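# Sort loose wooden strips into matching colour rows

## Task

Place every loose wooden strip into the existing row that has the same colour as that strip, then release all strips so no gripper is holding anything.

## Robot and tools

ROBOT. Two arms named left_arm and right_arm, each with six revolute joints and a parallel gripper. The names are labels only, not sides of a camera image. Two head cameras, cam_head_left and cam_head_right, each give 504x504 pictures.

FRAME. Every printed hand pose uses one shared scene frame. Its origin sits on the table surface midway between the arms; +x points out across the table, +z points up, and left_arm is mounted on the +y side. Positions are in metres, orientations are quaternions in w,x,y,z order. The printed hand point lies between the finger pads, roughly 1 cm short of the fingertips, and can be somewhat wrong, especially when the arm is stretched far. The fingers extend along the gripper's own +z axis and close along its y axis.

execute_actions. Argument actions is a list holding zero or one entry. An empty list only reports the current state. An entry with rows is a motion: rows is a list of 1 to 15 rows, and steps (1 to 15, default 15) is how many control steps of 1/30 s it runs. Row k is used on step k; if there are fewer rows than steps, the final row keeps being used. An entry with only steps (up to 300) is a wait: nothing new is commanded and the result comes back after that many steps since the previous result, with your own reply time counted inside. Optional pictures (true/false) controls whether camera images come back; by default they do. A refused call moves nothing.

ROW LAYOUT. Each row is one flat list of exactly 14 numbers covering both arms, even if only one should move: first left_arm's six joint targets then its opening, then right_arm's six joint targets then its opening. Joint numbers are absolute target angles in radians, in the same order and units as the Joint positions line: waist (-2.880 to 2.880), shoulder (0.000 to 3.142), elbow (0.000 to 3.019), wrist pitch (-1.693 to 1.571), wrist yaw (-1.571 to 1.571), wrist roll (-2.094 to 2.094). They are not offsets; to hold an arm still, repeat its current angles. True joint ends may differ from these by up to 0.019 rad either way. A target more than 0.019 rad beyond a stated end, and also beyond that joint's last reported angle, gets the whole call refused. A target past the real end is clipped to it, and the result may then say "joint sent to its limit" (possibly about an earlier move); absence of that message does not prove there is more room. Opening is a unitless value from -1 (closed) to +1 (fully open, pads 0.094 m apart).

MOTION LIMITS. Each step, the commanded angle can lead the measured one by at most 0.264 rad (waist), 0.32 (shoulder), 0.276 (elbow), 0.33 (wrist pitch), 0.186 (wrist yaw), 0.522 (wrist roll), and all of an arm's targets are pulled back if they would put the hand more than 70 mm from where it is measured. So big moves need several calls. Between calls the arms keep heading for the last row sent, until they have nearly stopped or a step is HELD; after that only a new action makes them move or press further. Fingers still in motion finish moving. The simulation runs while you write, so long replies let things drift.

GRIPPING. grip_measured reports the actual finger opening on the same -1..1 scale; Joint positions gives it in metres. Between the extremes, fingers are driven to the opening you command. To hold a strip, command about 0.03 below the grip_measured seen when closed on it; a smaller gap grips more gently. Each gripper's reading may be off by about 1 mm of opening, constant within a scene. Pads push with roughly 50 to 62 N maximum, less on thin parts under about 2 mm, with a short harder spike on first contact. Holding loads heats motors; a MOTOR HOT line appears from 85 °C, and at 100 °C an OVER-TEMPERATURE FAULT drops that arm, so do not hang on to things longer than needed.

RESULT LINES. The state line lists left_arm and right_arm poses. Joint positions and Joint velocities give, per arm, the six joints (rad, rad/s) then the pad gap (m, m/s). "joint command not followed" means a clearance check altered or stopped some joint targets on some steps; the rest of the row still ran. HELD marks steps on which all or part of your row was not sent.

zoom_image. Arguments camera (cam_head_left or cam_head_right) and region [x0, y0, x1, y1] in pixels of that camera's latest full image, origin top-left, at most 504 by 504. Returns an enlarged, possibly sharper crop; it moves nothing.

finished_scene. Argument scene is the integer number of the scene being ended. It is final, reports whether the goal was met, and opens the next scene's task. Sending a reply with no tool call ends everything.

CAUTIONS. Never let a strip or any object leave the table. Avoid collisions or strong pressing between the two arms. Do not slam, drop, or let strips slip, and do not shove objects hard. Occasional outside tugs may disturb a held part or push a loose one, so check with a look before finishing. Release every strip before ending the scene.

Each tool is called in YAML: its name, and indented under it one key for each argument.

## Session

execute_actions:
  actions: []

zoom_image:
  camera: "cam_head_left"
  region: [110,110,480,340]

Scene clock: 0.00 s of 5700.00 s.
left_arm: end_effector_position=(+0.0947, +0.4951, +0.1367) grip_measured=+1.000 end_effector_quat_wxyz=(-0.026, -0.112, +0.870, +0.479) | right_arm: end_effector_position=(+0.2332, -0.0834, +0.2376) grip_measured=+1.000 end_effector_quat_wxyz=(+0.002, +0.355, +0.935, +0.003)
Joint positions: left_arm=[ 0.581  0.617  0.336 -0.935 -0.957  0.351  0.094] | right_arm=[ 0.917  1.257  1.183 -1.489  0.002  1.692  0.094]
Joint velocities: left_arm=[-0.005 -0.015 -0.032 -0.007 -0.037  0.022  0.   ] | right_arm=[ 0.005 -0.015 -0.007 -0.007 -0.007  0.022  0.   ]
Motor temperatures (°C, as the motors report them): left_arm=[23 23 26 23 25 22] | right_arm=[23 24 28 24 26 23]

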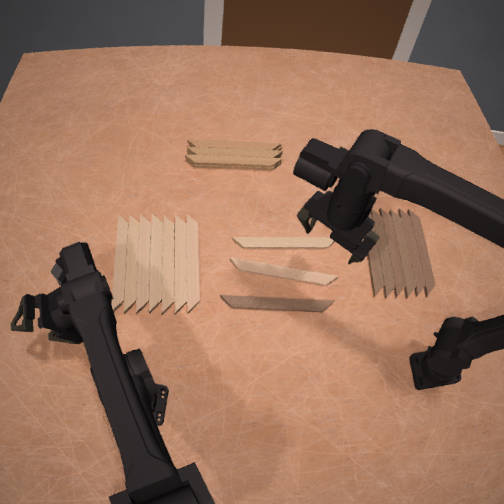

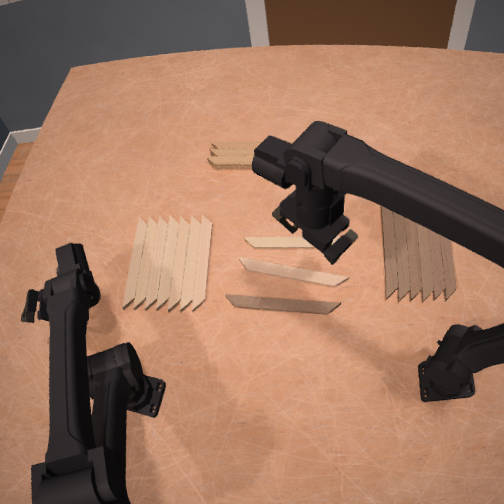

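Region (110, 110, 480, 340) of cam_head_left's 504x504 image, scaled by 1.362, with more detail than that image has; it fills the top 313 rows of this view, and the rest is white.

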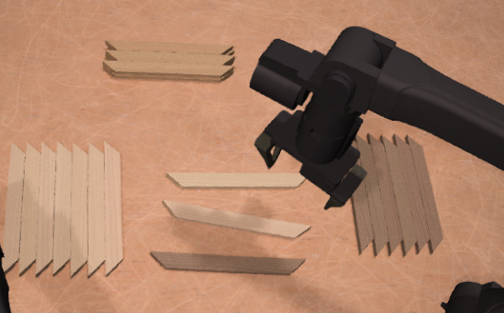

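execute_actions:
  actions:
    - {"rows":[[0.1,1.2,0.9,-1.1,0,0.75,0.2,-0.5,1.2,1.1,-1.3,0,-1.04,0.6]]}
  pictures: false

execute_actions:
  actions:
    - {"rows":[[-0.731,1.52,0.94,-0.95,0,0.75,0.2,-0.5,1.2,1.1,-1.3,0,-1.04,0.6]]}
  pictures: false

execute_actions:
  actions:
    - {"steps":35}

zoom_image:
  camera: "cam_head_right"
  region: [200,200,380,340]

Scene clock: 9.87 s of 5700.00 s.
left_arm: end_effector_position=(+0.3419, +0.2719, +0.1426) grip_measured=+0.203 end_effector_quat_wxyz=(+0.077, +0.371, +0.925, +0.031) | right_arm: end_effector_position=(+0.4043, -0.3503, +0.2192) grip_measured=+0.603 end_effector_quat_wxyz=(+0.066, +0.276, +0.959, +0.024)
Joint positions: left_arm=[ 0.094  1.211  0.881 -1.074 -0.011  0.697  0.056] | right_arm=[ 0.012  1.23   1.106 -1.306 -0.002  0.622  0.075]
Joint velocities: left_arm=[-0.122 -0.034  0.242 -0.037  0.286  0.256 -0.   ] | right_arm=[-2.027 -0.005 -0.007  0.017  0.037 -2.073 -0.001]
Motor temperatures (°C, as the motors report them): left_arm=[23 23 28 23 25 22] | right_arm=[23 24 30 24 26 23]
Steps of this call (steps 1 to 90: nothing new was sent; then 6.37 s passed at rest; steps 91 to 105: all 15 steps of this action). Readings (joint positions):
91: left_arm=[0.568 0.632 0.350 -0.957 -0.908 0.385] | right_arm=[0.904 1.253 1.174 -1.465 -0.004 1.634]
92: left_arm=[0.526 0.675 0.378 -0.991 -0.846 0.427] | right_arm=[0.871 1.244 1.157 -1.419 -0.007 1.560]
94: left_arm=[0.421 0.796 0.457 -1.028 -0.734 0.492] | right_arm=[0.762 1.232 1.127 -1.363 -0.007 1.415]
98: left_arm=[0.229 1.037 0.635 -1.055 -0.515 0.579] | right_arm=[0.496 1.230 1.106 -1.321 -0.004 1.126]
105: the state above

Scene clock: 10.37 s of 5700.00 s.
left_arm: end_effector_position=(+0.2483, +0.0141, +0.0439) grip_measured=+0.203 end_effector_quat_wxyz=(-0.006, +0.699, +0.715, +0.001) | right_arm: end_effector_position=(+0.3629, -0.5396, +0.2234) grip_measured=+0.603 end_effector_quat_wxyz=(+0.064, -0.118, +0.990, -0.043)
Joint positions: left_arm=[-0.662  1.53   0.91  -0.963 -0.001  0.727  0.057] | right_arm=[-0.514  1.213  1.101 -1.304  0.002 -0.702  0.075]
Joint velocities: left_arm=[-1.734 -0.005  0.051  0.027  0.227  0.095 -0.001] | right_arm=[ 0.112 -0.054 -0.022 -0.007 -0.051 -2.117  0.001]
Motor temperatures (°C, as the motors report them): left_arm=[23 23 28 23 25 22] | right_arm=[23 24 30 24 26 23]
Steps of this call (steps 1 to 15: all 15 steps of this action). Readings (joint positions):
1: left_arm=[0.080 1.218 0.886 -1.067 -0.011 0.700] | right_arm=[-0.057 1.230 1.106 -1.305 -0.002 0.550]
2: left_arm=[0.055 1.237 0.894 -1.052 -0.012 0.702] | right_arm=[-0.127 1.230 1.106 -1.305 -0.001 0.478]
4: left_arm=[-0.024 1.306 0.905 -1.023 -0.011 0.706] | right_arm=[-0.265 1.230 1.106 -1.305 -0.001 0.335]
8: left_arm=[-0.227 1.454 0.908 -0.983 -0.008 0.714] | right_arm=[-0.503 1.229 1.105 -1.304 0.005 -0.033]
15: the state above

Scene clock: 11.53 s of 5700.00 s.
left_arm: end_effector_position=(+0.2293, -0.0049, +0.0448) grip_measured=+0.203 end_effector_quat_wxyz=(-0.003, +0.727, +0.686, -0.000) | right_arm: end_effector_position=(+0.3636, -0.5380, +0.2237) grip_measured=+0.603 end_effector_quat_wxyz=(+0.056, -0.279, +0.957, -0.053)
Joint positions: left_arm=[-0.731  1.529  0.912 -0.961  0.002  0.738  0.057] | right_arm=[-0.51   1.212  1.101 -1.304  0.002 -1.029  0.075]
Joint velocities: left_arm=[-0.024 -0.005 -0.002 -0.007  0.051 -0.037  0.001] | right_arm=[-0.005 -0.015  0.007  0.002  0.081 -0.051  0.   ]
Motor temperatures (°C, as the motors report them): left_arm=[23 23 29 23 25 22] | right_arm=[23 24 30 24 26 23]
Steps of this call (steps 1 to 35: the robot went on to your last target). Readings (joint positions):
1: left_arm=[-0.714 1.530 0.912 -0.962 0.002 0.730] | right_arm=[-0.511 1.212 1.101 -1.304 0.002 -0.768]
2: left_arm=[-0.751 1.530 0.912 -0.961 0.005 0.732] | right_arm=[-0.510 1.212 1.101 -1.304 0.002 -0.821]
4: left_arm=[-0.780 1.529 0.912 -0.961 0.006 0.736] | right_arm=[-0.510 1.212 1.101 -1.304 0.002 -0.896]
8: left_arm=[-0.750 1.529 0.912 -0.961 0.003 0.737] | right_arm=[-0.510 1.212 1.101 -1.304 0.002 -0.975]
35: the state above

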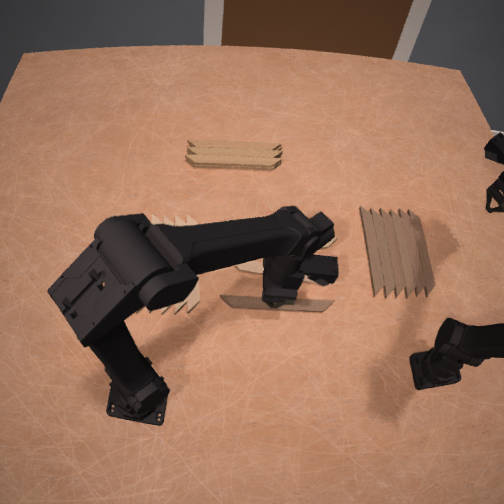

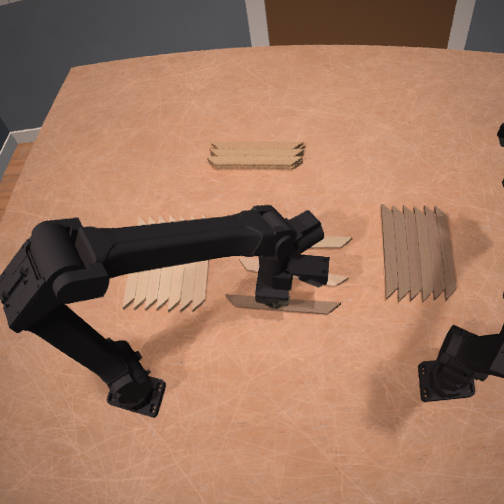

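Region (200, 200, 380, 340) of cam_head_right's 504x504 image, scaled by 2.800, with more detail than that image has.

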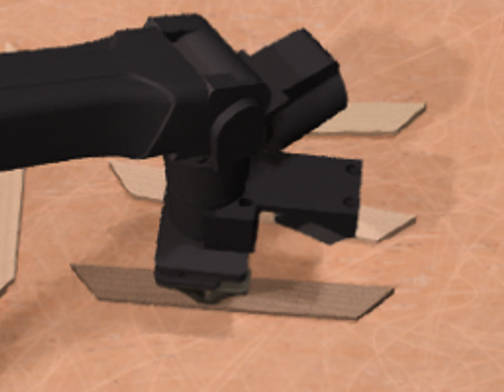

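execute_actions:
  actions:
    - {"rows":[[-0.765,1.53,0.93,-0.95,0,0.695,0.35,-0.5,1.2,1.1,-1.3,0,-1.04,0.6]],"steps":7}
  pictures: false

execute_actions:
  actions:
    - {"rows":[[-0.765,1.585,0.888,-0.868,0,0.695,0.35,-0.5,1.2,1.1,-1.3,0,-1.04,0.6]]}

zoom_image:
  camera: "cam_head_left"
  region: [200,200,380,340]

execute_actions:
  actions:
    - {"rows":[[-0.765,1.585,0.888,-0.868,0,0.695,-0.48,-0.5,1.2,1.1,-1.3,0,-1.04,0.6]]}
  pictures: false

Scene clock: 17.80 s of 5700.00 s.
left_arm: end_effector_position=(+0.2204, -0.0119, +0.0448) grip_measured=+0.347 end_effector_quat_wxyz=(-0.003, +0.729, +0.684, +0.000) | right_arm: end_effector_position=(+0.3636, -0.5380, +0.2237) grip_measured=+0.603 end_effector_quat_wxyz=(+0.056, -0.279, +0.957, -0.053)
Joint positions: left_arm=[-0.761  1.529  0.912 -0.961  0.     0.714  0.063] | right_arm=[-0.51   1.212  1.101 -1.304  0.002 -1.029  0.075]
Joint velocities: left_arm=[-0.054 -0.015  0.012  0.002 -0.051  0.022  0.001] | right_arm=[-0.015  0.015 -0.007  0.007  0.022  0.022  0.   ]
Motor temperatures (°C, as the motors report them): left_arm=[23 23 29 23 25 22] | right_arm=[23 24 30 24 26 23]
Steps of this call (steps 1 to 15: the robot went on to your last target; steps 16 to 90: nothing new was sent; then 3.03 s passed at rest; steps 91 to 97: all 7 steps of this action). Readings (joint positions):
91: left_arm=[-0.732 1.529 0.912 -0.961 0.001 0.733] | right_arm=[-0.510 1.212 1.101 -1.304 0.002 -1.029]
92: left_arm=[-0.736 1.529 0.912 -0.961 0.000 0.728] | right_arm=[-0.510 1.212 1.101 -1.304 0.002 -1.029]
94: left_arm=[-0.748 1.529 0.912 -0.961 0.000 0.720] | right_arm=[-0.510 1.212 1.101 -1.304 0.002 -1.029]
97: the state above

Scene clock: 18.30 s of 5700.00 s.
left_arm: end_effector_position=(+0.2210, -0.0135, +0.0198) grip_measured=+0.347 end_effector_quat_wxyz=(-0.001, +0.728, +0.686, -0.000) | right_arm: end_effector_position=(+0.3636, -0.5380, +0.2237) grip_measured=+0.603 end_effector_quat_wxyz=(+0.056, -0.279, +0.957, -0.053)
Joint positions: left_arm=[-0.762  1.576  0.885 -0.883  0.     0.708  0.063] | right_arm=[-0.51   1.212  1.101 -1.304  0.002 -1.029  0.075]
Joint velocities: left_arm=[-0.005 -0.015 -0.012 -0.017  0.022 -0.051 -0.   ] | right_arm=[0.005 0.015 0.012 0.002 0.095 0.037 0.001]
Motor temperatures (°C, as the motors report them): left_arm=[23 23 29 23 25 22] | right_arm=[23 24 30 24 26 23]
Steps of this call (steps 1 to 15: all 15 steps of this action). Readings (joint positions):
1: left_arm=[-0.761 1.531 0.909 -0.946 0.000 0.713] | right_arm=[-0.510 1.212 1.101 -1.304 0.002 -1.029]
2: left_arm=[-0.762 1.535 0.904 -0.921 0.000 0.712] | right_arm=[-0.510 1.212 1.101 -1.304 0.002 -1.029]
4: left_arm=[-0.762 1.551 0.898 -0.894 0.000 0.710] | right_arm=[-0.510 1.212 1.101 -1.304 0.002 -1.029]
8: left_arm=[-0.762 1.574 0.887 -0.884 0.000 0.709] | right_arm=[-0.510 1.212 1.101 -1.304 0.002 -1.029]
15: the state above

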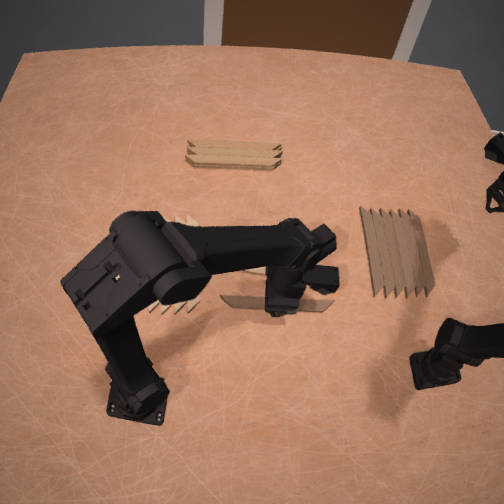

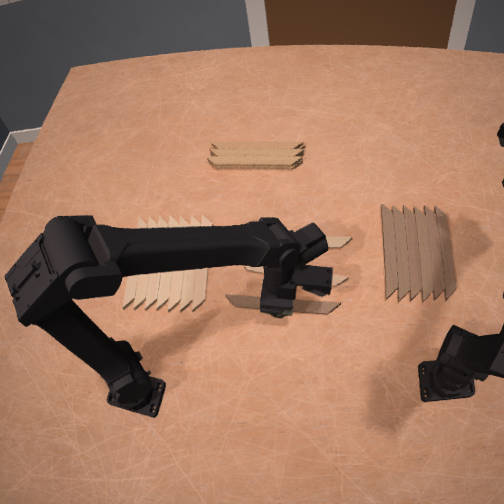

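Region (200, 200, 380, 340) of cam_head_left's 504x504 image, scaled by 2.800, with more detail than that image has.

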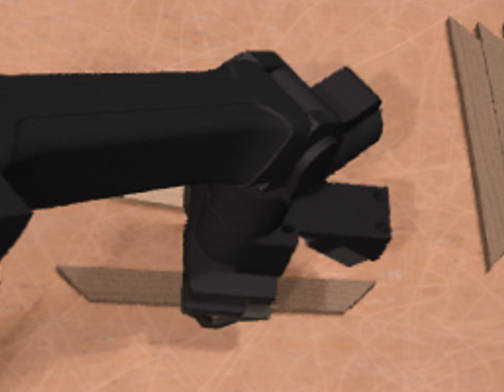

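Scene clock: 18.80 s of 5700.00 s.
left_arm: end_effector_position=(+0.2211, -0.0137, +0.0198) grip_measured=-0.437 end_effector_quat_wxyz=(-0.001, +0.727, +0.686, -0.000) | right_arm: end_effector_position=(+0.3636, -0.5380, +0.2237) grip_measured=+0.603 end_effector_quat_wxyz=(+0.056, -0.279, +0.957, -0.053)
Joint positions: left_arm=[-0.762  1.576  0.885 -0.882  0.001  0.707  0.026] | right_arm=[-0.51   1.212  1.101 -1.304  0.002 -1.029  0.075]
Joint velocities: left_arm=[-0.005  0.005 -0.022  0.022 -0.037  0.007  0.   ] | right_arm=[ 0.005  0.015 -0.007  0.012  0.022  0.022  0.001]
Motor temperatures (°C, as the motors report them): left_arm=[23 23 29 23 25 22] | right_arm=[23 24 30 24 26 23]
Steps of this call (steps 1 to 15: all 15 steps of this action). Readings (joint positions):
1: left_arm=[-0.762 1.576 0.885 -0.883 0.000 0.707] | right_arm=[-0.510 1.212 1.101 -1.304 0.002 -1.029]
2: left_arm=[-0.762 1.576 0.885 -0.883 0.000 0.707] | right_arm=[-0.510 1.212 1.101 -1.304 0.002 -1.029]
4: left_arm=[-0.762 1.576 0.885 -0.882 0.001 0.707] | right_arm=[-0.510 1.212 1.101 -1.304 0.002 -1.029]
8: left_arm=[-0.762 1.576 0.885 -0.882 0.001 0.707] | right_arm=[-0.510 1.212 1.101 -1.304 0.002 -1.029]
15: the state above

execute_actions:
  actions:
    - {"rows":[[-0.765,1.49,0.97,-1.02,0,0.695,-0.48,-0.5,1.2,1.1,-1.3,0,-1.04,0.6]],"steps":10}
  pictures: false

execute_actions:
  actions:
    - {"rows":[[-0.78,1.75,1.38,-1.17,0,-0.3,-0.48,-0.5,1.2,1.1,-1.3,0,-1.04,0.6]],"steps":10}
  pictures: false

execute_actions:
  actions:
    - {"rows":[[-0.795,2.04,1.76,-1.27,0,-0.965,-0.48,-0.5,1.2,1.1,-1.3,0,-1.04,0.6]]}
  pictures: false

execute_actions:
  actions:
    - {"steps":10}
  pictures: false

execute_actions:
  actions:
    - {"rows":[[-0.795,2.104,1.717,-1.165,0,-0.965,-0.48,-0.5,1.2,1.1,-1.3,0,-1.04,0.6]]}

zoom_image:
  camera: "cam_head_right"
  region: [310,170,470,320]

Scene clock: 24.37 s of 5700.00 s.
left_arm: end_effector_position=(+0.2242, -0.0178, +0.0716) grip_measured=-0.437 end_effector_quat_wxyz=(+0.013, +0.727, +0.686, -0.002) | right_arm: end_effector_position=(+0.3636, -0.5380, +0.2237) grip_measured=+0.603 end_effector_quat_wxyz=(+0.056, -0.279, +0.957, -0.053)
Joint positions: left_arm=[-0.762  1.484  0.944 -1.004  0.001  0.707  0.026] | right_arm=[-0.51   1.212  1.101 -1.304  0.002 -1.029  0.075]
Joint velocities: left_arm=[-0.005 -0.005  0.046 -0.012 -0.007  0.007 -0.   ] | right_arm=[-0.005 -0.024  0.002  0.012 -0.022  0.037 -0.001]
Motor temperatures (°C, as the motors report them): left_arm=[23 23 29 23 25 22] | right_arm=[23 24 31 24 26 23]
Steps of this call (steps 1 to 15: the robot went on to your last target; steps 16 to 90: nothing new was sent; then 2.23 s passed at rest; steps 91 to 100: all 10 steps of this action). Readings (joint positions):
91: left_arm=[-0.762 1.572 0.891 -0.905 0.001 0.707] | right_arm=[-0.510 1.212 1.101 -1.304 0.002 -1.029]
92: left_arm=[-0.762 1.566 0.899 -0.945 0.001 0.707] | right_arm=[-0.510 1.212 1.101 -1.304 0.002 -1.029]
94: left_arm=[-0.762 1.537 0.912 -0.988 0.001 0.707] | right_arm=[-0.510 1.212 1.101 -1.304 0.002 -1.029]
98: left_arm=[-0.762 1.489 0.937 -1.004 0.001 0.707] | right_arm=[-0.510 1.212 1.101 -1.304 0.002 -1.029]
100: the state above

Scene clock: 24.70 s of 5700.00 s.
left_arm: end_effector_position=(+0.2966, -0.1211, +0.0895) grip_measured=-0.437 end_effector_quat_wxyz=(+0.007, +0.414, +0.910, -0.004) | right_arm: end_effector_position=(+0.3636, -0.5380, +0.2237) grip_measured=+0.603 end_effector_quat_wxyz=(+0.056, -0.279, +0.957, -0.053)
Joint positions: left_arm=[-0.771  1.769  1.357 -1.142  0.001 -0.077  0.026] | right_arm=[-0.51   1.212  1.101 -1.304  0.002 -1.029  0.075]
Joint velocities: left_arm=[-0.005 -0.151  0.066 -0.11   0.007 -1.443 -0.   ] | right_arm=[ 0.015 -0.005 -0.002  0.007  0.007  0.007 -0.001]
Motor temperatures (°C, as the motors report them): left_arm=[23 23 29 23 25 22] | right_arm=[23 24 31 24 26 23]
Steps of this call (steps 1 to 10: all 10 steps of this action). Readings (joint positions):
1: left_arm=[-0.763 1.502 0.969 -1.040 0.001 0.638] | right_arm=[-0.510 1.212 1.101 -1.304 0.002 -1.029]
2: left_arm=[-0.764 1.544 1.022 -1.093 0.001 0.554] | right_arm=[-0.510 1.212 1.101 -1.304 0.002 -1.029]
4: left_arm=[-0.767 1.649 1.150 -1.130 0.001 0.403] | right_arm=[-0.510 1.212 1.101 -1.304 0.002 -1.029]
8: left_arm=[-0.770 1.769 1.339 -1.140 0.001 0.044] | right_arm=[-0.510 1.212 1.101 -1.304 0.002 -1.029]
10: the state above

Scene clock: 25.20 s of 5700.00 s.
left_arm: end_effector_position=(+0.3495, -0.2112, +0.0728) grip_measured=-0.437 end_effector_quat_wxyz=(+0.001, +0.023, +1.000, -0.002) | right_arm: end_effector_position=(+0.3636, -0.5380, +0.2237) grip_measured=+0.603 end_effector_quat_wxyz=(+0.056, -0.279, +0.957, -0.053)
Joint positions: left_arm=[-0.789  2.049  1.738 -1.257  0.001 -0.904  0.026] | right_arm=[-0.51   1.212  1.101 -1.304  0.002 -1.029  0.075]
Joint velocities: left_arm=[ 0.015 -0.005 -0.012 -0.007  0.007 -0.359  0.001] | right_arm=[ 0.005  0.005 -0.002 -0.002 -0.022 -0.125  0.   ]
Motor temperatures (°C, as the motors report them): left_arm=[23 23 29 23 25 22] | right_arm=[23 24 31 24 26 23]
Steps of this call (steps 1 to 15: all 15 steps of this action). Readings (joint positions):
1: left_arm=[-0.772 1.782 1.381 -1.170 0.001 -0.149] | right_arm=[-0.510 1.212 1.101 -1.304 0.002 -1.029]
2: left_arm=[-0.773 1.815 1.437 -1.210 0.001 -0.228] | right_arm=[-0.510 1.212 1.101 -1.304 0.002 -1.029]
4: left_arm=[-0.777 1.913 1.581 -1.241 0.001 -0.398] | right_arm=[-0.510 1.212 1.101 -1.304 0.002 -1.029]
8: left_arm=[-0.785 2.039 1.739 -1.244 0.001 -0.717] | right_arm=[-0.510 1.212 1.101 -1.304 0.002 -1.029]
15: the state above

Scene clock: 25.53 s of 5700.00 s.
left_arm: end_effector_position=(+0.3495, -0.2112, +0.0728) grip_measured=-0.437 end_effector_quat_wxyz=(+0.001, +0.001, +1.000, -0.002) | right_arm: end_effector_position=(+0.3636, -0.5380, +0.2237) grip_measured=+0.603 end_effector_quat_wxyz=(+0.056, -0.279, +0.957, -0.053)
Joint positions: left_arm=[-0.789  2.049  1.738 -1.257  0.001 -0.947  0.026] | right_arm=[-0.51   1.212  1.101 -1.304  0.002 -1.029  0.075]
Joint velocities: left_arm=[ 0.005 -0.015 -0.037  0.012  0.037 -0.095 -0.001] | right_arm=[-0.015  0.015 -0.012 -0.007 -0.037 -0.007  0.001]
Motor temperatures (°C, as the motors report them): left_arm=[23 23 29 23 25 22] | right_arm=[23 24 31 24 26 23]
Steps of this call (steps 1 to 10: the robot went on to your last target). Readings (joint positions):
1: left_arm=[-0.789 2.049 1.738 -1.257 0.001 -0.913] | right_arm=[-0.510 1.212 1.101 -1.304 0.002 -1.029]
2: left_arm=[-0.789 2.049 1.738 -1.257 0.001 -0.921] | right_arm=[-0.510 1.212 1.101 -1.304 0.002 -1.029]
4: left_arm=[-0.789 2.049 1.738 -1.257 0.001 -0.933] | right_arm=[-0.510 1.212 1.101 -1.304 0.002 -1.029]
8: left_arm=[-0.789 2.049 1.738 -1.257 0.001 -0.944] | right_arm=[-0.510 1.212 1.101 -1.304 0.002 -1.029]
10: the state above

Scene clock: 26.03 s of 5700.00 s.
left_arm: end_effector_position=(+0.3526, -0.2155, +0.0373) grip_measured=-0.437 end_effector_quat_wxyz=(+0.003, -0.001, +1.000, -0.004) | right_arm: end_effector_position=(+0.3636, -0.5380, +0.2237) grip_measured=+0.603 end_effector_quat_wxyz=(+0.056, -0.279, +0.957, -0.053)
Joint positions: left_arm=[-0.789  2.092  1.711 -1.18   0.001 -0.952  0.026] | right_arm=[-0.51   1.212  1.101 -1.304  0.002 -1.029  0.075]
Joint velocities: left_arm=[-0.024 -0.005 -0.012  0.002  0.081  0.007  0.   ] | right_arm=[-0.015 -0.005 -0.027 -0.007 -0.051  0.007 -0.   ]
Motor temperatures (°C, as the motors report them): left_arm=[23 23 29 23 25 22] | right_arm=[23 24 31 24 26 23]
Steps of this call (steps 1 to 15: all 15 steps of this action). Readings (joint positions):
1: left_arm=[-0.789 2.050 1.734 -1.243 0.001 -0.949] | right_arm=[-0.510 1.212 1.101 -1.304 0.002 -1.029]
2: left_arm=[-0.789 2.051 1.730 -1.219 0.001 -0.949] | right_arm=[-0.510 1.212 1.101 -1.304 0.002 -1.029]
4: left_arm=[-0.789 2.060 1.726 -1.191 0.001 -0.950] | right_arm=[-0.510 1.212 1.101 -1.304 0.002 -1.029]
8: left_arm=[-0.789 2.082 1.716 -1.180 0.001 -0.952] | right_arm=[-0.510 1.212 1.101 -1.304 0.002 -1.029]
15: the state above

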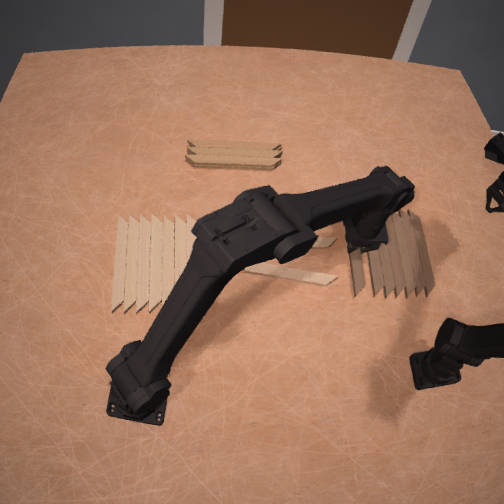

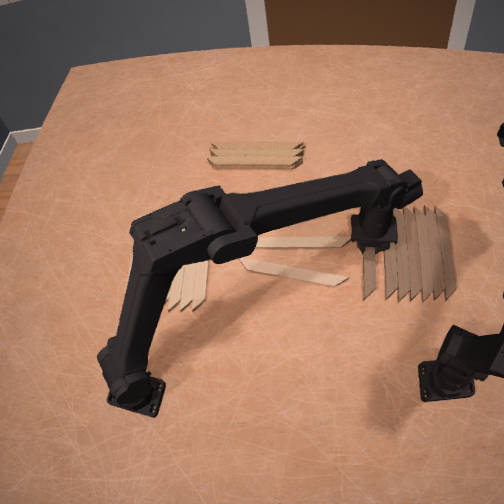

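Region (310, 170, 470, 320) of cam_head_right's 504x504 image, scaled by 3.150, with more detail than that image has; it fills the top 472 rows of this view, and the rest is white.

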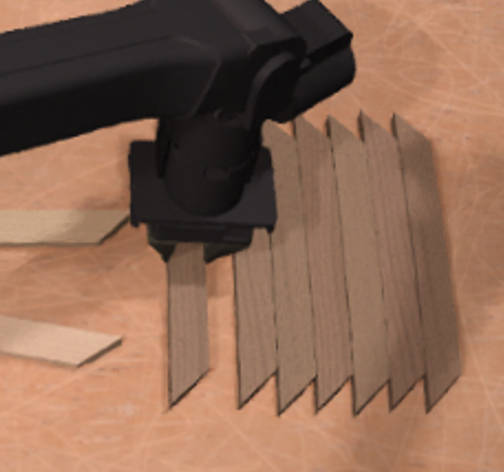

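execute_actions:
  actions:
    - {"rows":[[-0.77,2.128,1.717,-1.155,0,-0.965,-0.48,-0.5,1.2,1.1,-1.3,0,-1.04,0.6]]}
  pictures: false

execute_actions:
  actions:
    - {"rows":[[-0.77,2.128,1.717,-1.155,0,-0.965,-0.28,-0.5,1.2,1.1,-1.3,0,-1.04,0.6]],"steps":8}
  pictures: false

execute_actions:
  actions:
    - {"rows":[[-0.77,2.04,1.76,-1.27,0,-0.965,-0.28,-0.5,1.2,1.1,-1.3,0,-1.04,0.6]],"steps":10}
  pictures: false

execute_actions:
  actions:
    - {"rows":[[-0.652,1.64,1.13,-1.04,0,0.96,0.35,-0.5,1.2,1.1,-1.3,0,-1.04,0.6]]}
  pictures: false

execute_actions:
  actions:
    - {"steps":22}
  pictures: false

execute_actions:
  actions:
    - {"rows":[[-0.652,1.725,1.083,-0.915,0,0.96,0.35,-0.5,1.2,1.1,-1.3,0,-1.04,0.6]]}

execute_actions:
  actions:
    - {"rows":[[-0.652,1.725,1.083,-0.915,0,0.96,-0.48,-0.5,1.2,1.1,-1.3,0,-1.04,0.6]]}
  pictures: false

Scene clock: 36.90 s of 5700.00 s.
left_arm: end_effector_position=(+0.3557, -0.2070, +0.0274) grip_measured=-0.437 end_effector_quat_wxyz=(-0.002, -0.009, +1.000, +0.001) | right_arm: end_effector_position=(+0.3636, -0.5380, +0.2237) grip_measured=+0.603 end_effector_quat_wxyz=(+0.056, -0.279, +0.957, -0.053)
Joint positions: left_arm=[-0.777  2.098  1.694 -1.171  0.003 -0.955  0.026] | right_arm=[-0.51   1.212  1.101 -1.304  0.002 -1.029  0.075]
Joint velocities: left_arm=[-0.005  0.005  0.007 -0.002 -0.066 -0.022 -0.   ] | right_arm=[-0.005 -0.015  0.007  0.002  0.081  0.037 -0.001]
Motor temperatures (°C, as the motors report them): left_arm=[23 24 30 23 25 22] | right_arm=[23 24 31 24 26 23]
Steps of this call (steps 1 to 45: the robot went on to your last target; steps 46 to 90: nothing new was sent; then 7.37 s passed at rest; steps 91 to 105: all 15 steps of this action). Readings (joint positions):
91: left_arm=[-0.797 2.096 1.694 -1.176 0.002 -0.955] | right_arm=[-0.510 1.212 1.101 -1.304 0.002 -1.029]
92: left_arm=[-0.795 2.096 1.694 -1.173 0.002 -0.955] | right_arm=[-0.510 1.212 1.101 -1.304 0.002 -1.029]
94: left_arm=[-0.790 2.097 1.694 -1.172 0.002 -0.955] | right_arm=[-0.510 1.212 1.101 -1.304 0.002 -1.029]
98: left_arm=[-0.780 2.098 1.694 -1.171 0.003 -0.955] | right_arm=[-0.510 1.212 1.101 -1.304 0.002 -1.029]
105: the state above

Scene clock: 37.17 s of 5700.00 s.
left_arm: end_effector_position=(+0.3560, -0.2073, +0.0274) grip_measured=-0.283 end_effector_quat_wxyz=(-0.002, -0.009, +1.000, +0.000) | right_arm: end_effector_position=(+0.3636, -0.5380, +0.2237) grip_measured=+0.603 end_effector_quat_wxyz=(+0.056, -0.279, +0.957, -0.053)
Joint positions: left_arm=[-0.777  2.098  1.694 -1.169  0.002 -0.955  0.034] | right_arm=[-0.51   1.212  1.101 -1.304  0.002 -1.029  0.075]
Joint velocities: left_arm=[ 0.005 -0.005 -0.012 -0.002  0.007 -0.037 -0.002] | right_arm=[-0.005  0.005  0.007  0.017 -0.081 -0.037 -0.   ]
Motor temperatures (°C, as the motors report them): left_arm=[23 24 30 23 25 22] | right_arm=[23 24 31 24 26 23]
Steps of this call (steps 1 to 8: all 8 steps of this action). Readings (joint positions):
1: left_arm=[-0.777 2.098 1.694 -1.171 0.002 -0.955] | right_arm=[-0.510 1.212 1.101 -1.304 0.002 -1.029]
2: left_arm=[-0.777 2.098 1.694 -1.170 0.002 -0.955] | right_arm=[-0.510 1.212 1.101 -1.304 0.002 -1.029]
4: left_arm=[-0.777 2.098 1.694 -1.170 0.002 -0.955] | right_arm=[-0.510 1.212 1.101 -1.304 0.002 -1.029]
8: the state above

Scene clock: 37.50 s of 5700.00 s.
left_arm: end_effector_position=(+0.3526, -0.2027, +0.0693) grip_measured=-0.283 end_effector_quat_wxyz=(-0.003, -0.009, +1.000, +0.002) | right_arm: end_effector_position=(+0.3636, -0.5380, +0.2237) grip_measured=+0.603 end_effector_quat_wxyz=(+0.056, -0.279, +0.957, -0.053)
Joint positions: left_arm=[-0.777  2.046  1.724 -1.256  0.002 -0.955  0.034] | right_arm=[-0.51   1.212  1.101 -1.304  0.002 -1.029  0.075]
Joint velocities: left_arm=[-0.024 -0.132  0.051 -0.002 -0.007  0.007 -0.   ] | right_arm=[-0.024 -0.015 -0.022  0.007 -0.066 -0.051  0.   ]
Motor temperatures (°C, as the motors report them): left_arm=[23 24 30 23 25 22] | right_arm=[23 24 31 24 26 23]
Steps of this call (steps 1 to 10: all 10 steps of this action). Readings (joint positions):
1: left_arm=[-0.777 2.097 1.698 -1.185 0.002 -0.955] | right_arm=[-0.510 1.212 1.101 -1.304 0.002 -1.029]
2: left_arm=[-0.777 2.095 1.702 -1.212 0.002 -0.955] | right_arm=[-0.510 1.212 1.101 -1.304 0.002 -1.029]
4: left_arm=[-0.777 2.083 1.705 -1.242 0.002 -0.955] | right_arm=[-0.510 1.212 1.101 -1.304 0.002 -1.029]
8: left_arm=[-0.777 2.055 1.718 -1.256 0.002 -0.955] | right_arm=[-0.510 1.212 1.101 -1.304 0.002 -1.029]
10: the state above

Scene clock: 38.00 s of 5700.00 s.
left_arm: end_effector_position=(+0.3009, -0.0265, +0.0804) grip_measured=+0.348 end_effector_quat_wxyz=(+0.011, +0.498, +0.867, -0.002) | right_arm: end_effector_position=(+0.3636, -0.5380, +0.2237) grip_measured=+0.603 end_effector_quat_wxyz=(+0.056, -0.279, +0.957, -0.053)
Joint positions: left_arm=[-0.637  1.612  1.121 -1.058 -0.001  0.244  0.063] | right_arm=[-0.51   1.212  1.101 -1.304  0.002 -1.029  0.075]
Joint velocities: left_arm=[-0.083  0.161 -0.007  0.071 -0.007  2.806 -0.   ] | right_arm=[-0.015  0.005 -0.002 -0.012  0.007  0.037  0.   ]
Motor temperatures (°C, as the motors report them): left_arm=[23 24 30 23 25 22] | right_arm=[23 24 31 24 26 23]
Steps of this call (steps 1 to 15: all 15 steps of this action). Readings (joint positions):
1: left_arm=[-0.772 2.027 1.701 -1.227 0.002 -0.911] | right_arm=[-0.510 1.212 1.101 -1.304 0.002 -1.029]
2: left_arm=[-0.768 1.991 1.646 -1.183 0.003 -0.856] | right_arm=[-0.510 1.212 1.101 -1.304 0.002 -1.029]
4: left_arm=[-0.747 1.901 1.523 -1.135 0.003 -0.746] | right_arm=[-0.510 1.212 1.101 -1.304 0.002 -1.029]
8: left_arm=[-0.677 1.682 1.247 -1.073 0.001 -0.439] | right_arm=[-0.510 1.212 1.101 -1.304 0.002 -1.029]
15: the state above

Scene clock: 38.73 s of 5700.00 s.
left_arm: end_effector_position=(+0.2982, -0.0292, +0.0741) grip_measured=+0.348 end_effector_quat_wxyz=(+0.005, +0.767, +0.642, +0.001) | right_arm: end_effector_position=(+0.3636, -0.5380, +0.2237) grip_measured=+0.603 end_effector_quat_wxyz=(+0.056, -0.279, +0.957, -0.053)
Joint positions: left_arm=[-0.646  1.627  1.121 -1.055 -0.001  0.942  0.063] | right_arm=[-0.51   1.212  1.101 -1.304  0.002 -1.029  0.075]
Joint velocities: left_arm=[-0.005  0.005  0.007 -0.012  0.037  0.066  0.   ] | right_arm=[-0.005  0.005  0.012 -0.022 -0.022 -0.037 -0.   ]
Motor temperatures (°C, as the motors report them): left_arm=[23 24 30 23 25 22] | right_arm=[23 24 31 24 26 23]
Steps of this call (steps 1 to 22: the robot went on to your last target). Readings (joint positions):
1: left_arm=[-0.640 1.618 1.121 -1.057 -0.001 0.342] | right_arm=[-0.510 1.212 1.101 -1.304 0.002 -1.029]
2: left_arm=[-0.642 1.622 1.121 -1.056 -0.001 0.440] | right_arm=[-0.510 1.212 1.101 -1.304 0.002 -1.029]
4: left_arm=[-0.645 1.626 1.121 -1.055 -0.001 0.621] | right_arm=[-0.510 1.212 1.101 -1.304 0.002 -1.029]
8: left_arm=[-0.646 1.627 1.121 -1.055 -0.001 0.815] | right_arm=[-0.510 1.212 1.101 -1.304 0.002 -1.029]
22: the state above

Scene clock: 39.23 s of 5700.00 s.
left_arm: end_effector_position=(+0.3023, -0.0342, +0.0230) grip_measured=+0.348 end_effector_quat_wxyz=(+0.005, +0.769, +0.639, +0.001) | right_arm: end_effector_position=(+0.3636, -0.5380, +0.2237) grip_measured=+0.603 end_effector_quat_wxyz=(+0.056, -0.279, +0.957, -0.053)
Joint positions: left_arm=[-0.647  1.717  1.082 -0.926 -0.002  0.948  0.063] | right_arm=[-0.51   1.212  1.101 -1.304  0.002 -1.029  0.075]
Joint velocities: left_arm=[-0.005 -0.005 -0.012 -0.002  0.007 -0.11  -0.   ] | right_arm=[-0.005 -0.024 -0.007 -0.007 -0.081  0.007 -0.   ]
Motor temperatures (°C, as the motors report them): left_arm=[23 24 30 23 25 22] | right_arm=[23 24 31 24 26 23]
Steps of this call (steps 1 to 15: all 15 steps of this action). Readings (joint positions):
1: left_arm=[-0.646 1.630 1.116 -1.032 -0.001 0.944] | right_arm=[-0.510 1.212 1.101 -1.304 0.002 -1.029]
2: left_arm=[-0.646 1.637 1.110 -0.992 -0.001 0.944] | right_arm=[-0.510 1.212 1.101 -1.304 0.002 -1.029]
4: left_arm=[-0.646 1.669 1.101 -0.947 -0.001 0.945] | right_arm=[-0.510 1.212 1.101 -1.304 0.002 -1.029]
8: left_arm=[-0.646 1.721 1.081 -0.930 -0.002 0.948] | right_arm=[-0.510 1.212 1.101 -1.304 0.002 -1.029]
15: the state above

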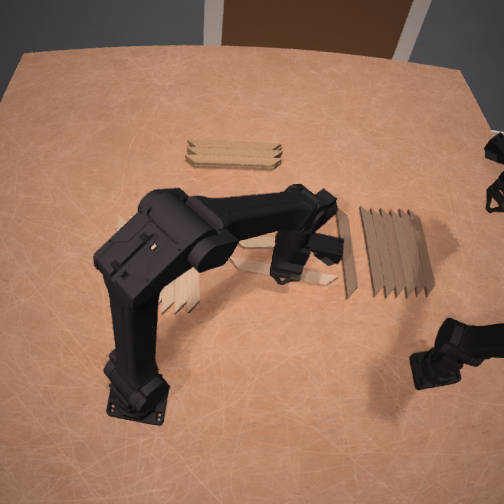

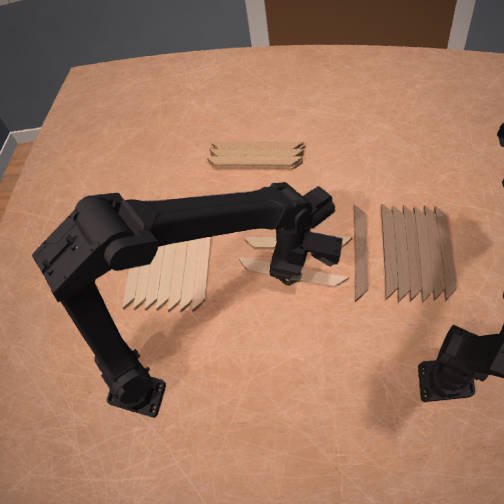

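Scene clock: 39.73 s of 5700.00 s.
left_arm: end_effector_position=(+0.3023, -0.0344, +0.0230) grip_measured=-0.438 end_effector_quat_wxyz=(+0.005, +0.769, +0.639, +0.001) | right_arm: end_effector_position=(+0.3636, -0.5380, +0.2237) grip_measured=+0.603 end_effector_quat_wxyz=(+0.056, -0.279, +0.957, -0.053)
Joint positions: left_arm=[-0.647  1.717  1.082 -0.926 -0.001  0.949  0.026] | right_arm=[-0.51   1.212  1.101 -1.304  0.002 -1.029  0.075]
Joint velocities: left_arm=[ 0.005 -0.015  0.007  0.002 -0.066 -0.007  0.   ] | right_arm=[-0.015 -0.015 -0.022 -0.017 -0.022  0.037  0.001]
Motor temperatures (°C, as the motors report them): left_arm=[23 24 30 23 25 22] | right_arm=[23 24 31 24 26 23]
Steps of this call (steps 1 to 15: all 15 steps of this action). Readings (joint positions):
1: left_arm=[-0.647 1.717 1.082 -0.926 -0.002 0.948] | right_arm=[-0.510 1.212 1.101 -1.304 0.002 -1.029]
2: left_arm=[-0.647 1.717 1.082 -0.926 -0.002 0.948] | right_arm=[-0.510 1.212 1.101 -1.304 0.002 -1.029]
4: left_arm=[-0.647 1.717 1.082 -0.926 -0.001 0.949] | right_arm=[-0.510 1.212 1.101 -1.304 0.002 -1.029]
8: left_arm=[-0.647 1.717 1.082 -0.926 -0.001 0.949] | right_arm=[-0.510 1.212 1.101 -1.304 0.002 -1.029]
15: the state above

execute_actions:
  actions:
    - {"rows":[[-0.652,1.64,1.14,-1.05,0,0.96,-0.48,-0.5,1.2,1.1,-1.3,0,-1.04,0.6]],"steps":10}
  pictures: false

execute_actions:
  actions:
    - {"rows":[[-0.305,1.45,0.91,-1.01,0,-0.478,-0.48,-0.5,1.2,1.1,-1.3,0,-1.04,0.6]]}
  pictures: false

execute_actions:
  actions:
    - {"steps":15}
  pictures: false

execute_actions:
  actions:
    - {"rows":[[-0.305,1.54,0.855,-0.87,0,-0.478,-0.48,-0.5,1.2,1.1,-1.3,0,-1.04,0.6]]}

zoom_image:
  camera: "cam_head_right"
  region: [140,180,300,330]

Scene clock: 43.57 s of 5700.00 s.
left_arm: end_effector_position=(+0.2961, -0.0279, +0.0639) grip_measured=-0.438 end_effector_quat_wxyz=(+0.001, +0.769, +0.639, +0.001) | right_arm: end_effector_position=(+0.3636, -0.5380, +0.2237) grip_measured=+0.603 end_effector_quat_wxyz=(+0.056, -0.279, +0.957, -0.053)
Joint positions: left_arm=[-0.647  1.64   1.107 -1.036 -0.001  0.949  0.026] | right_arm=[-0.51   1.212  1.101 -1.304  0.002 -1.029  0.075]
Joint velocities: left_arm=[ 0.015 -0.044  0.09   0.012 -0.066  0.051 -0.   ] | right_arm=[-0.015  0.005 -0.027 -0.002  0.007  0.022 -0.   ]
Motor temperatures (°C, as the motors report them): left_arm=[23 24 30 23 25 22] | right_arm=[23 24 31 24 26 23]
Steps of this call (steps 1 to 15: the robot went on to your last target; steps 16 to 90: nothing new was sent; then 0.50 s passed at rest; steps 91 to 100: all 10 steps of this action). Readings (joint positions):
91: left_arm=[-0.647 1.714 1.085 -0.945 -0.001 0.949] | right_arm=[-0.510 1.212 1.101 -1.304 0.002 -1.029]
92: left_arm=[-0.647 1.709 1.089 -0.979 -0.001 0.949] | right_arm=[-0.510 1.212 1.101 -1.304 0.002 -1.029]
94: left_arm=[-0.647 1.685 1.089 -1.019 -0.001 0.949] | right_arm=[-0.510 1.212 1.101 -1.304 0.002 -1.029]
98: left_arm=[-0.647 1.645 1.100 -1.036 -0.001 0.949] | right_arm=[-0.510 1.212 1.101 -1.304 0.002 -1.029]
100: the state above

Scene clock: 44.07 s of 5700.00 s.
left_arm: end_effector_position=(+0.3244, +0.1340, +0.0709) grip_measured=-0.438 end_effector_quat_wxyz=(+0.003, +0.113, +0.994, +0.001) | right_arm: end_effector_position=(+0.3636, -0.5380, +0.2237) grip_measured=+0.603 end_effector_quat_wxyz=(+0.056, -0.279, +0.957, -0.053)
Joint positions: left_arm=[-0.285  1.451  0.907 -1.021 -0.003 -0.219  0.026] | right_arm=[-0.51   1.212  1.101 -1.304  0.002 -1.029  0.075]
Joint velocities: left_arm=[-0.269  0.015  0.007 -0.002  0.081 -1.619  0.001] | right_arm=[-0.015  0.024 -0.012 -0.022 -0.081 -0.022 -0.001]
Motor temperatures (°C, as the motors report them): left_arm=[23 24 30 23 25 22] | right_arm=[23 24 31 24 26 23]
Steps of this call (steps 1 to 15: all 15 steps of this action). Readings (joint positions):
1: left_arm=[-0.638 1.631 1.097 -1.030 0.003 0.908] | right_arm=[-0.510 1.212 1.101 -1.304 0.002 -1.029]
2: left_arm=[-0.621 1.613 1.071 -1.022 0.007 0.857] | right_arm=[-0.510 1.212 1.101 -1.304 0.002 -1.029]
4: left_arm=[-0.550 1.564 1.006 -1.021 0.007 0.748] | right_arm=[-0.510 1.212 1.101 -1.304 0.002 -1.029]
8: left_arm=[-0.339 1.481 0.918 -1.021 -0.001 0.411] | right_arm=[-0.510 1.212 1.101 -1.304 0.002 -1.029]
15: the state above

Scene clock: 44.57 s of 5700.00 s.
left_arm: end_effector_position=(+0.3212, +0.1273, +0.0709) grip_measured=-0.438 end_effector_quat_wxyz=(+0.003, +0.003, +1.000, -0.001) | right_arm: end_effector_position=(+0.3636, -0.5380, +0.2237) grip_measured=+0.603 end_effector_quat_wxyz=(+0.056, -0.279, +0.957, -0.053)
Joint positions: left_arm=[-0.304  1.451  0.907 -1.021 -0.001 -0.457  0.026] | right_arm=[-0.51   1.212  1.101 -1.304  0.002 -1.029  0.075]
Joint velocities: left_arm=[-0.015  0.005 -0.012  0.012  0.007 -0.066 -0.   ] | right_arm=[-0.005 -0.015 -0.007 -0.012  0.007 -0.022  0.   ]
Motor temperatures (°C, as the motors report them): left_arm=[23 24 30 23 25 22] | right_arm=[23 24 31 24 26 23]
Steps of this call (steps 1 to 15: the robot went on to your last target). Readings (joint positions):
1: left_arm=[-0.293 1.451 0.907 -1.021 -0.002 -0.269] | right_arm=[-0.510 1.212 1.101 -1.304 0.002 -1.029]
2: left_arm=[-0.299 1.451 0.907 -1.021 -0.002 -0.308] | right_arm=[-0.510 1.212 1.101 -1.304 0.002 -1.029]
4: left_arm=[-0.304 1.451 0.907 -1.021 -0.001 -0.365] | right_arm=[-0.510 1.212 1.101 -1.304 0.002 -1.029]
8: left_arm=[-0.304 1.451 0.907 -1.021 -0.001 -0.424] | right_arm=[-0.510 1.212 1.101 -1.304 0.002 -1.029]
15: the state above

Scene clock: 45.07 s of 5700.00 s.
left_arm: end_effector_position=(+0.3201, +0.1278, +0.0208) grip_measured=-0.438 end_effector_quat_wxyz=(-0.002, -0.001, +1.000, +0.002) | right_arm: end_effector_position=(+0.3636, -0.5380, +0.2237) grip_measured=+0.603 end_effector_quat_wxyz=(+0.056, -0.279, +0.957, -0.053)
Joint positions: left_arm=[-0.304  1.542  0.848 -0.883 -0.001 -0.465  0.026] | right_arm=[-0.51   1.212  1.101 -1.304  0.002 -1.029  0.075]
Joint velocities: left_arm=[ 0.005  0.015 -0.002  0.012  0.022 -0.007 -0.001] | right_arm=[ 0.005 -0.015 -0.017 -0.022  0.007  0.022  0.001]
Motor temperatures (°C, as the motors report them): left_arm=[23 24 30 23 25 22] | right_arm=[23 24 31 24 26 23]
Steps of this call (steps 1 to 15: all 15 steps of this action). Readings (joint positions):
1: left_arm=[-0.304 1.455 0.899 -0.995 -0.001 -0.459] | right_arm=[-0.510 1.212 1.101 -1.304 0.002 -1.029]
2: left_arm=[-0.304 1.462 0.889 -0.951 -0.001 -0.460] | right_arm=[-0.510 1.212 1.101 -1.304 0.002 -1.029]
4: left_arm=[-0.304 1.494 0.873 -0.903 -0.001 -0.462] | right_arm=[-0.510 1.212 1.101 -1.304 0.002 -1.029]
8: left_arm=[-0.304 1.542 0.849 -0.887 -0.001 -0.464] | right_arm=[-0.510 1.212 1.101 -1.304 0.002 -1.029]
15: the state above

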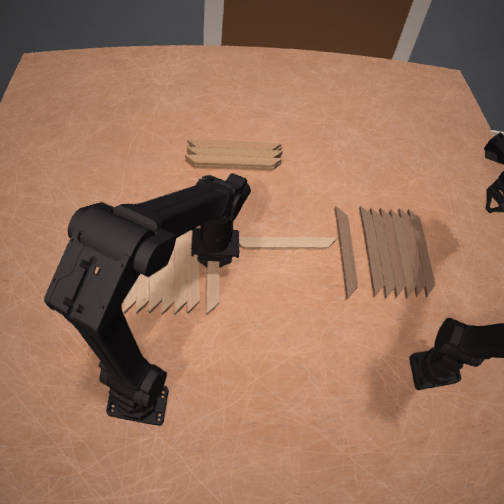

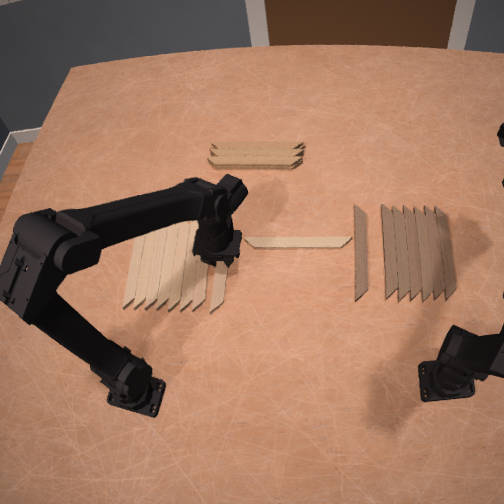

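Region (140, 180, 300, 330) of cam_head_right's 504x504 image, scaled by 3.150, with more detail than that image has; it fills the top 472 rows of this view, and the rest is white.

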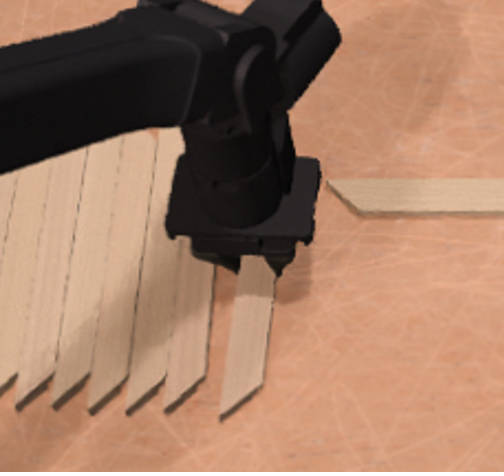

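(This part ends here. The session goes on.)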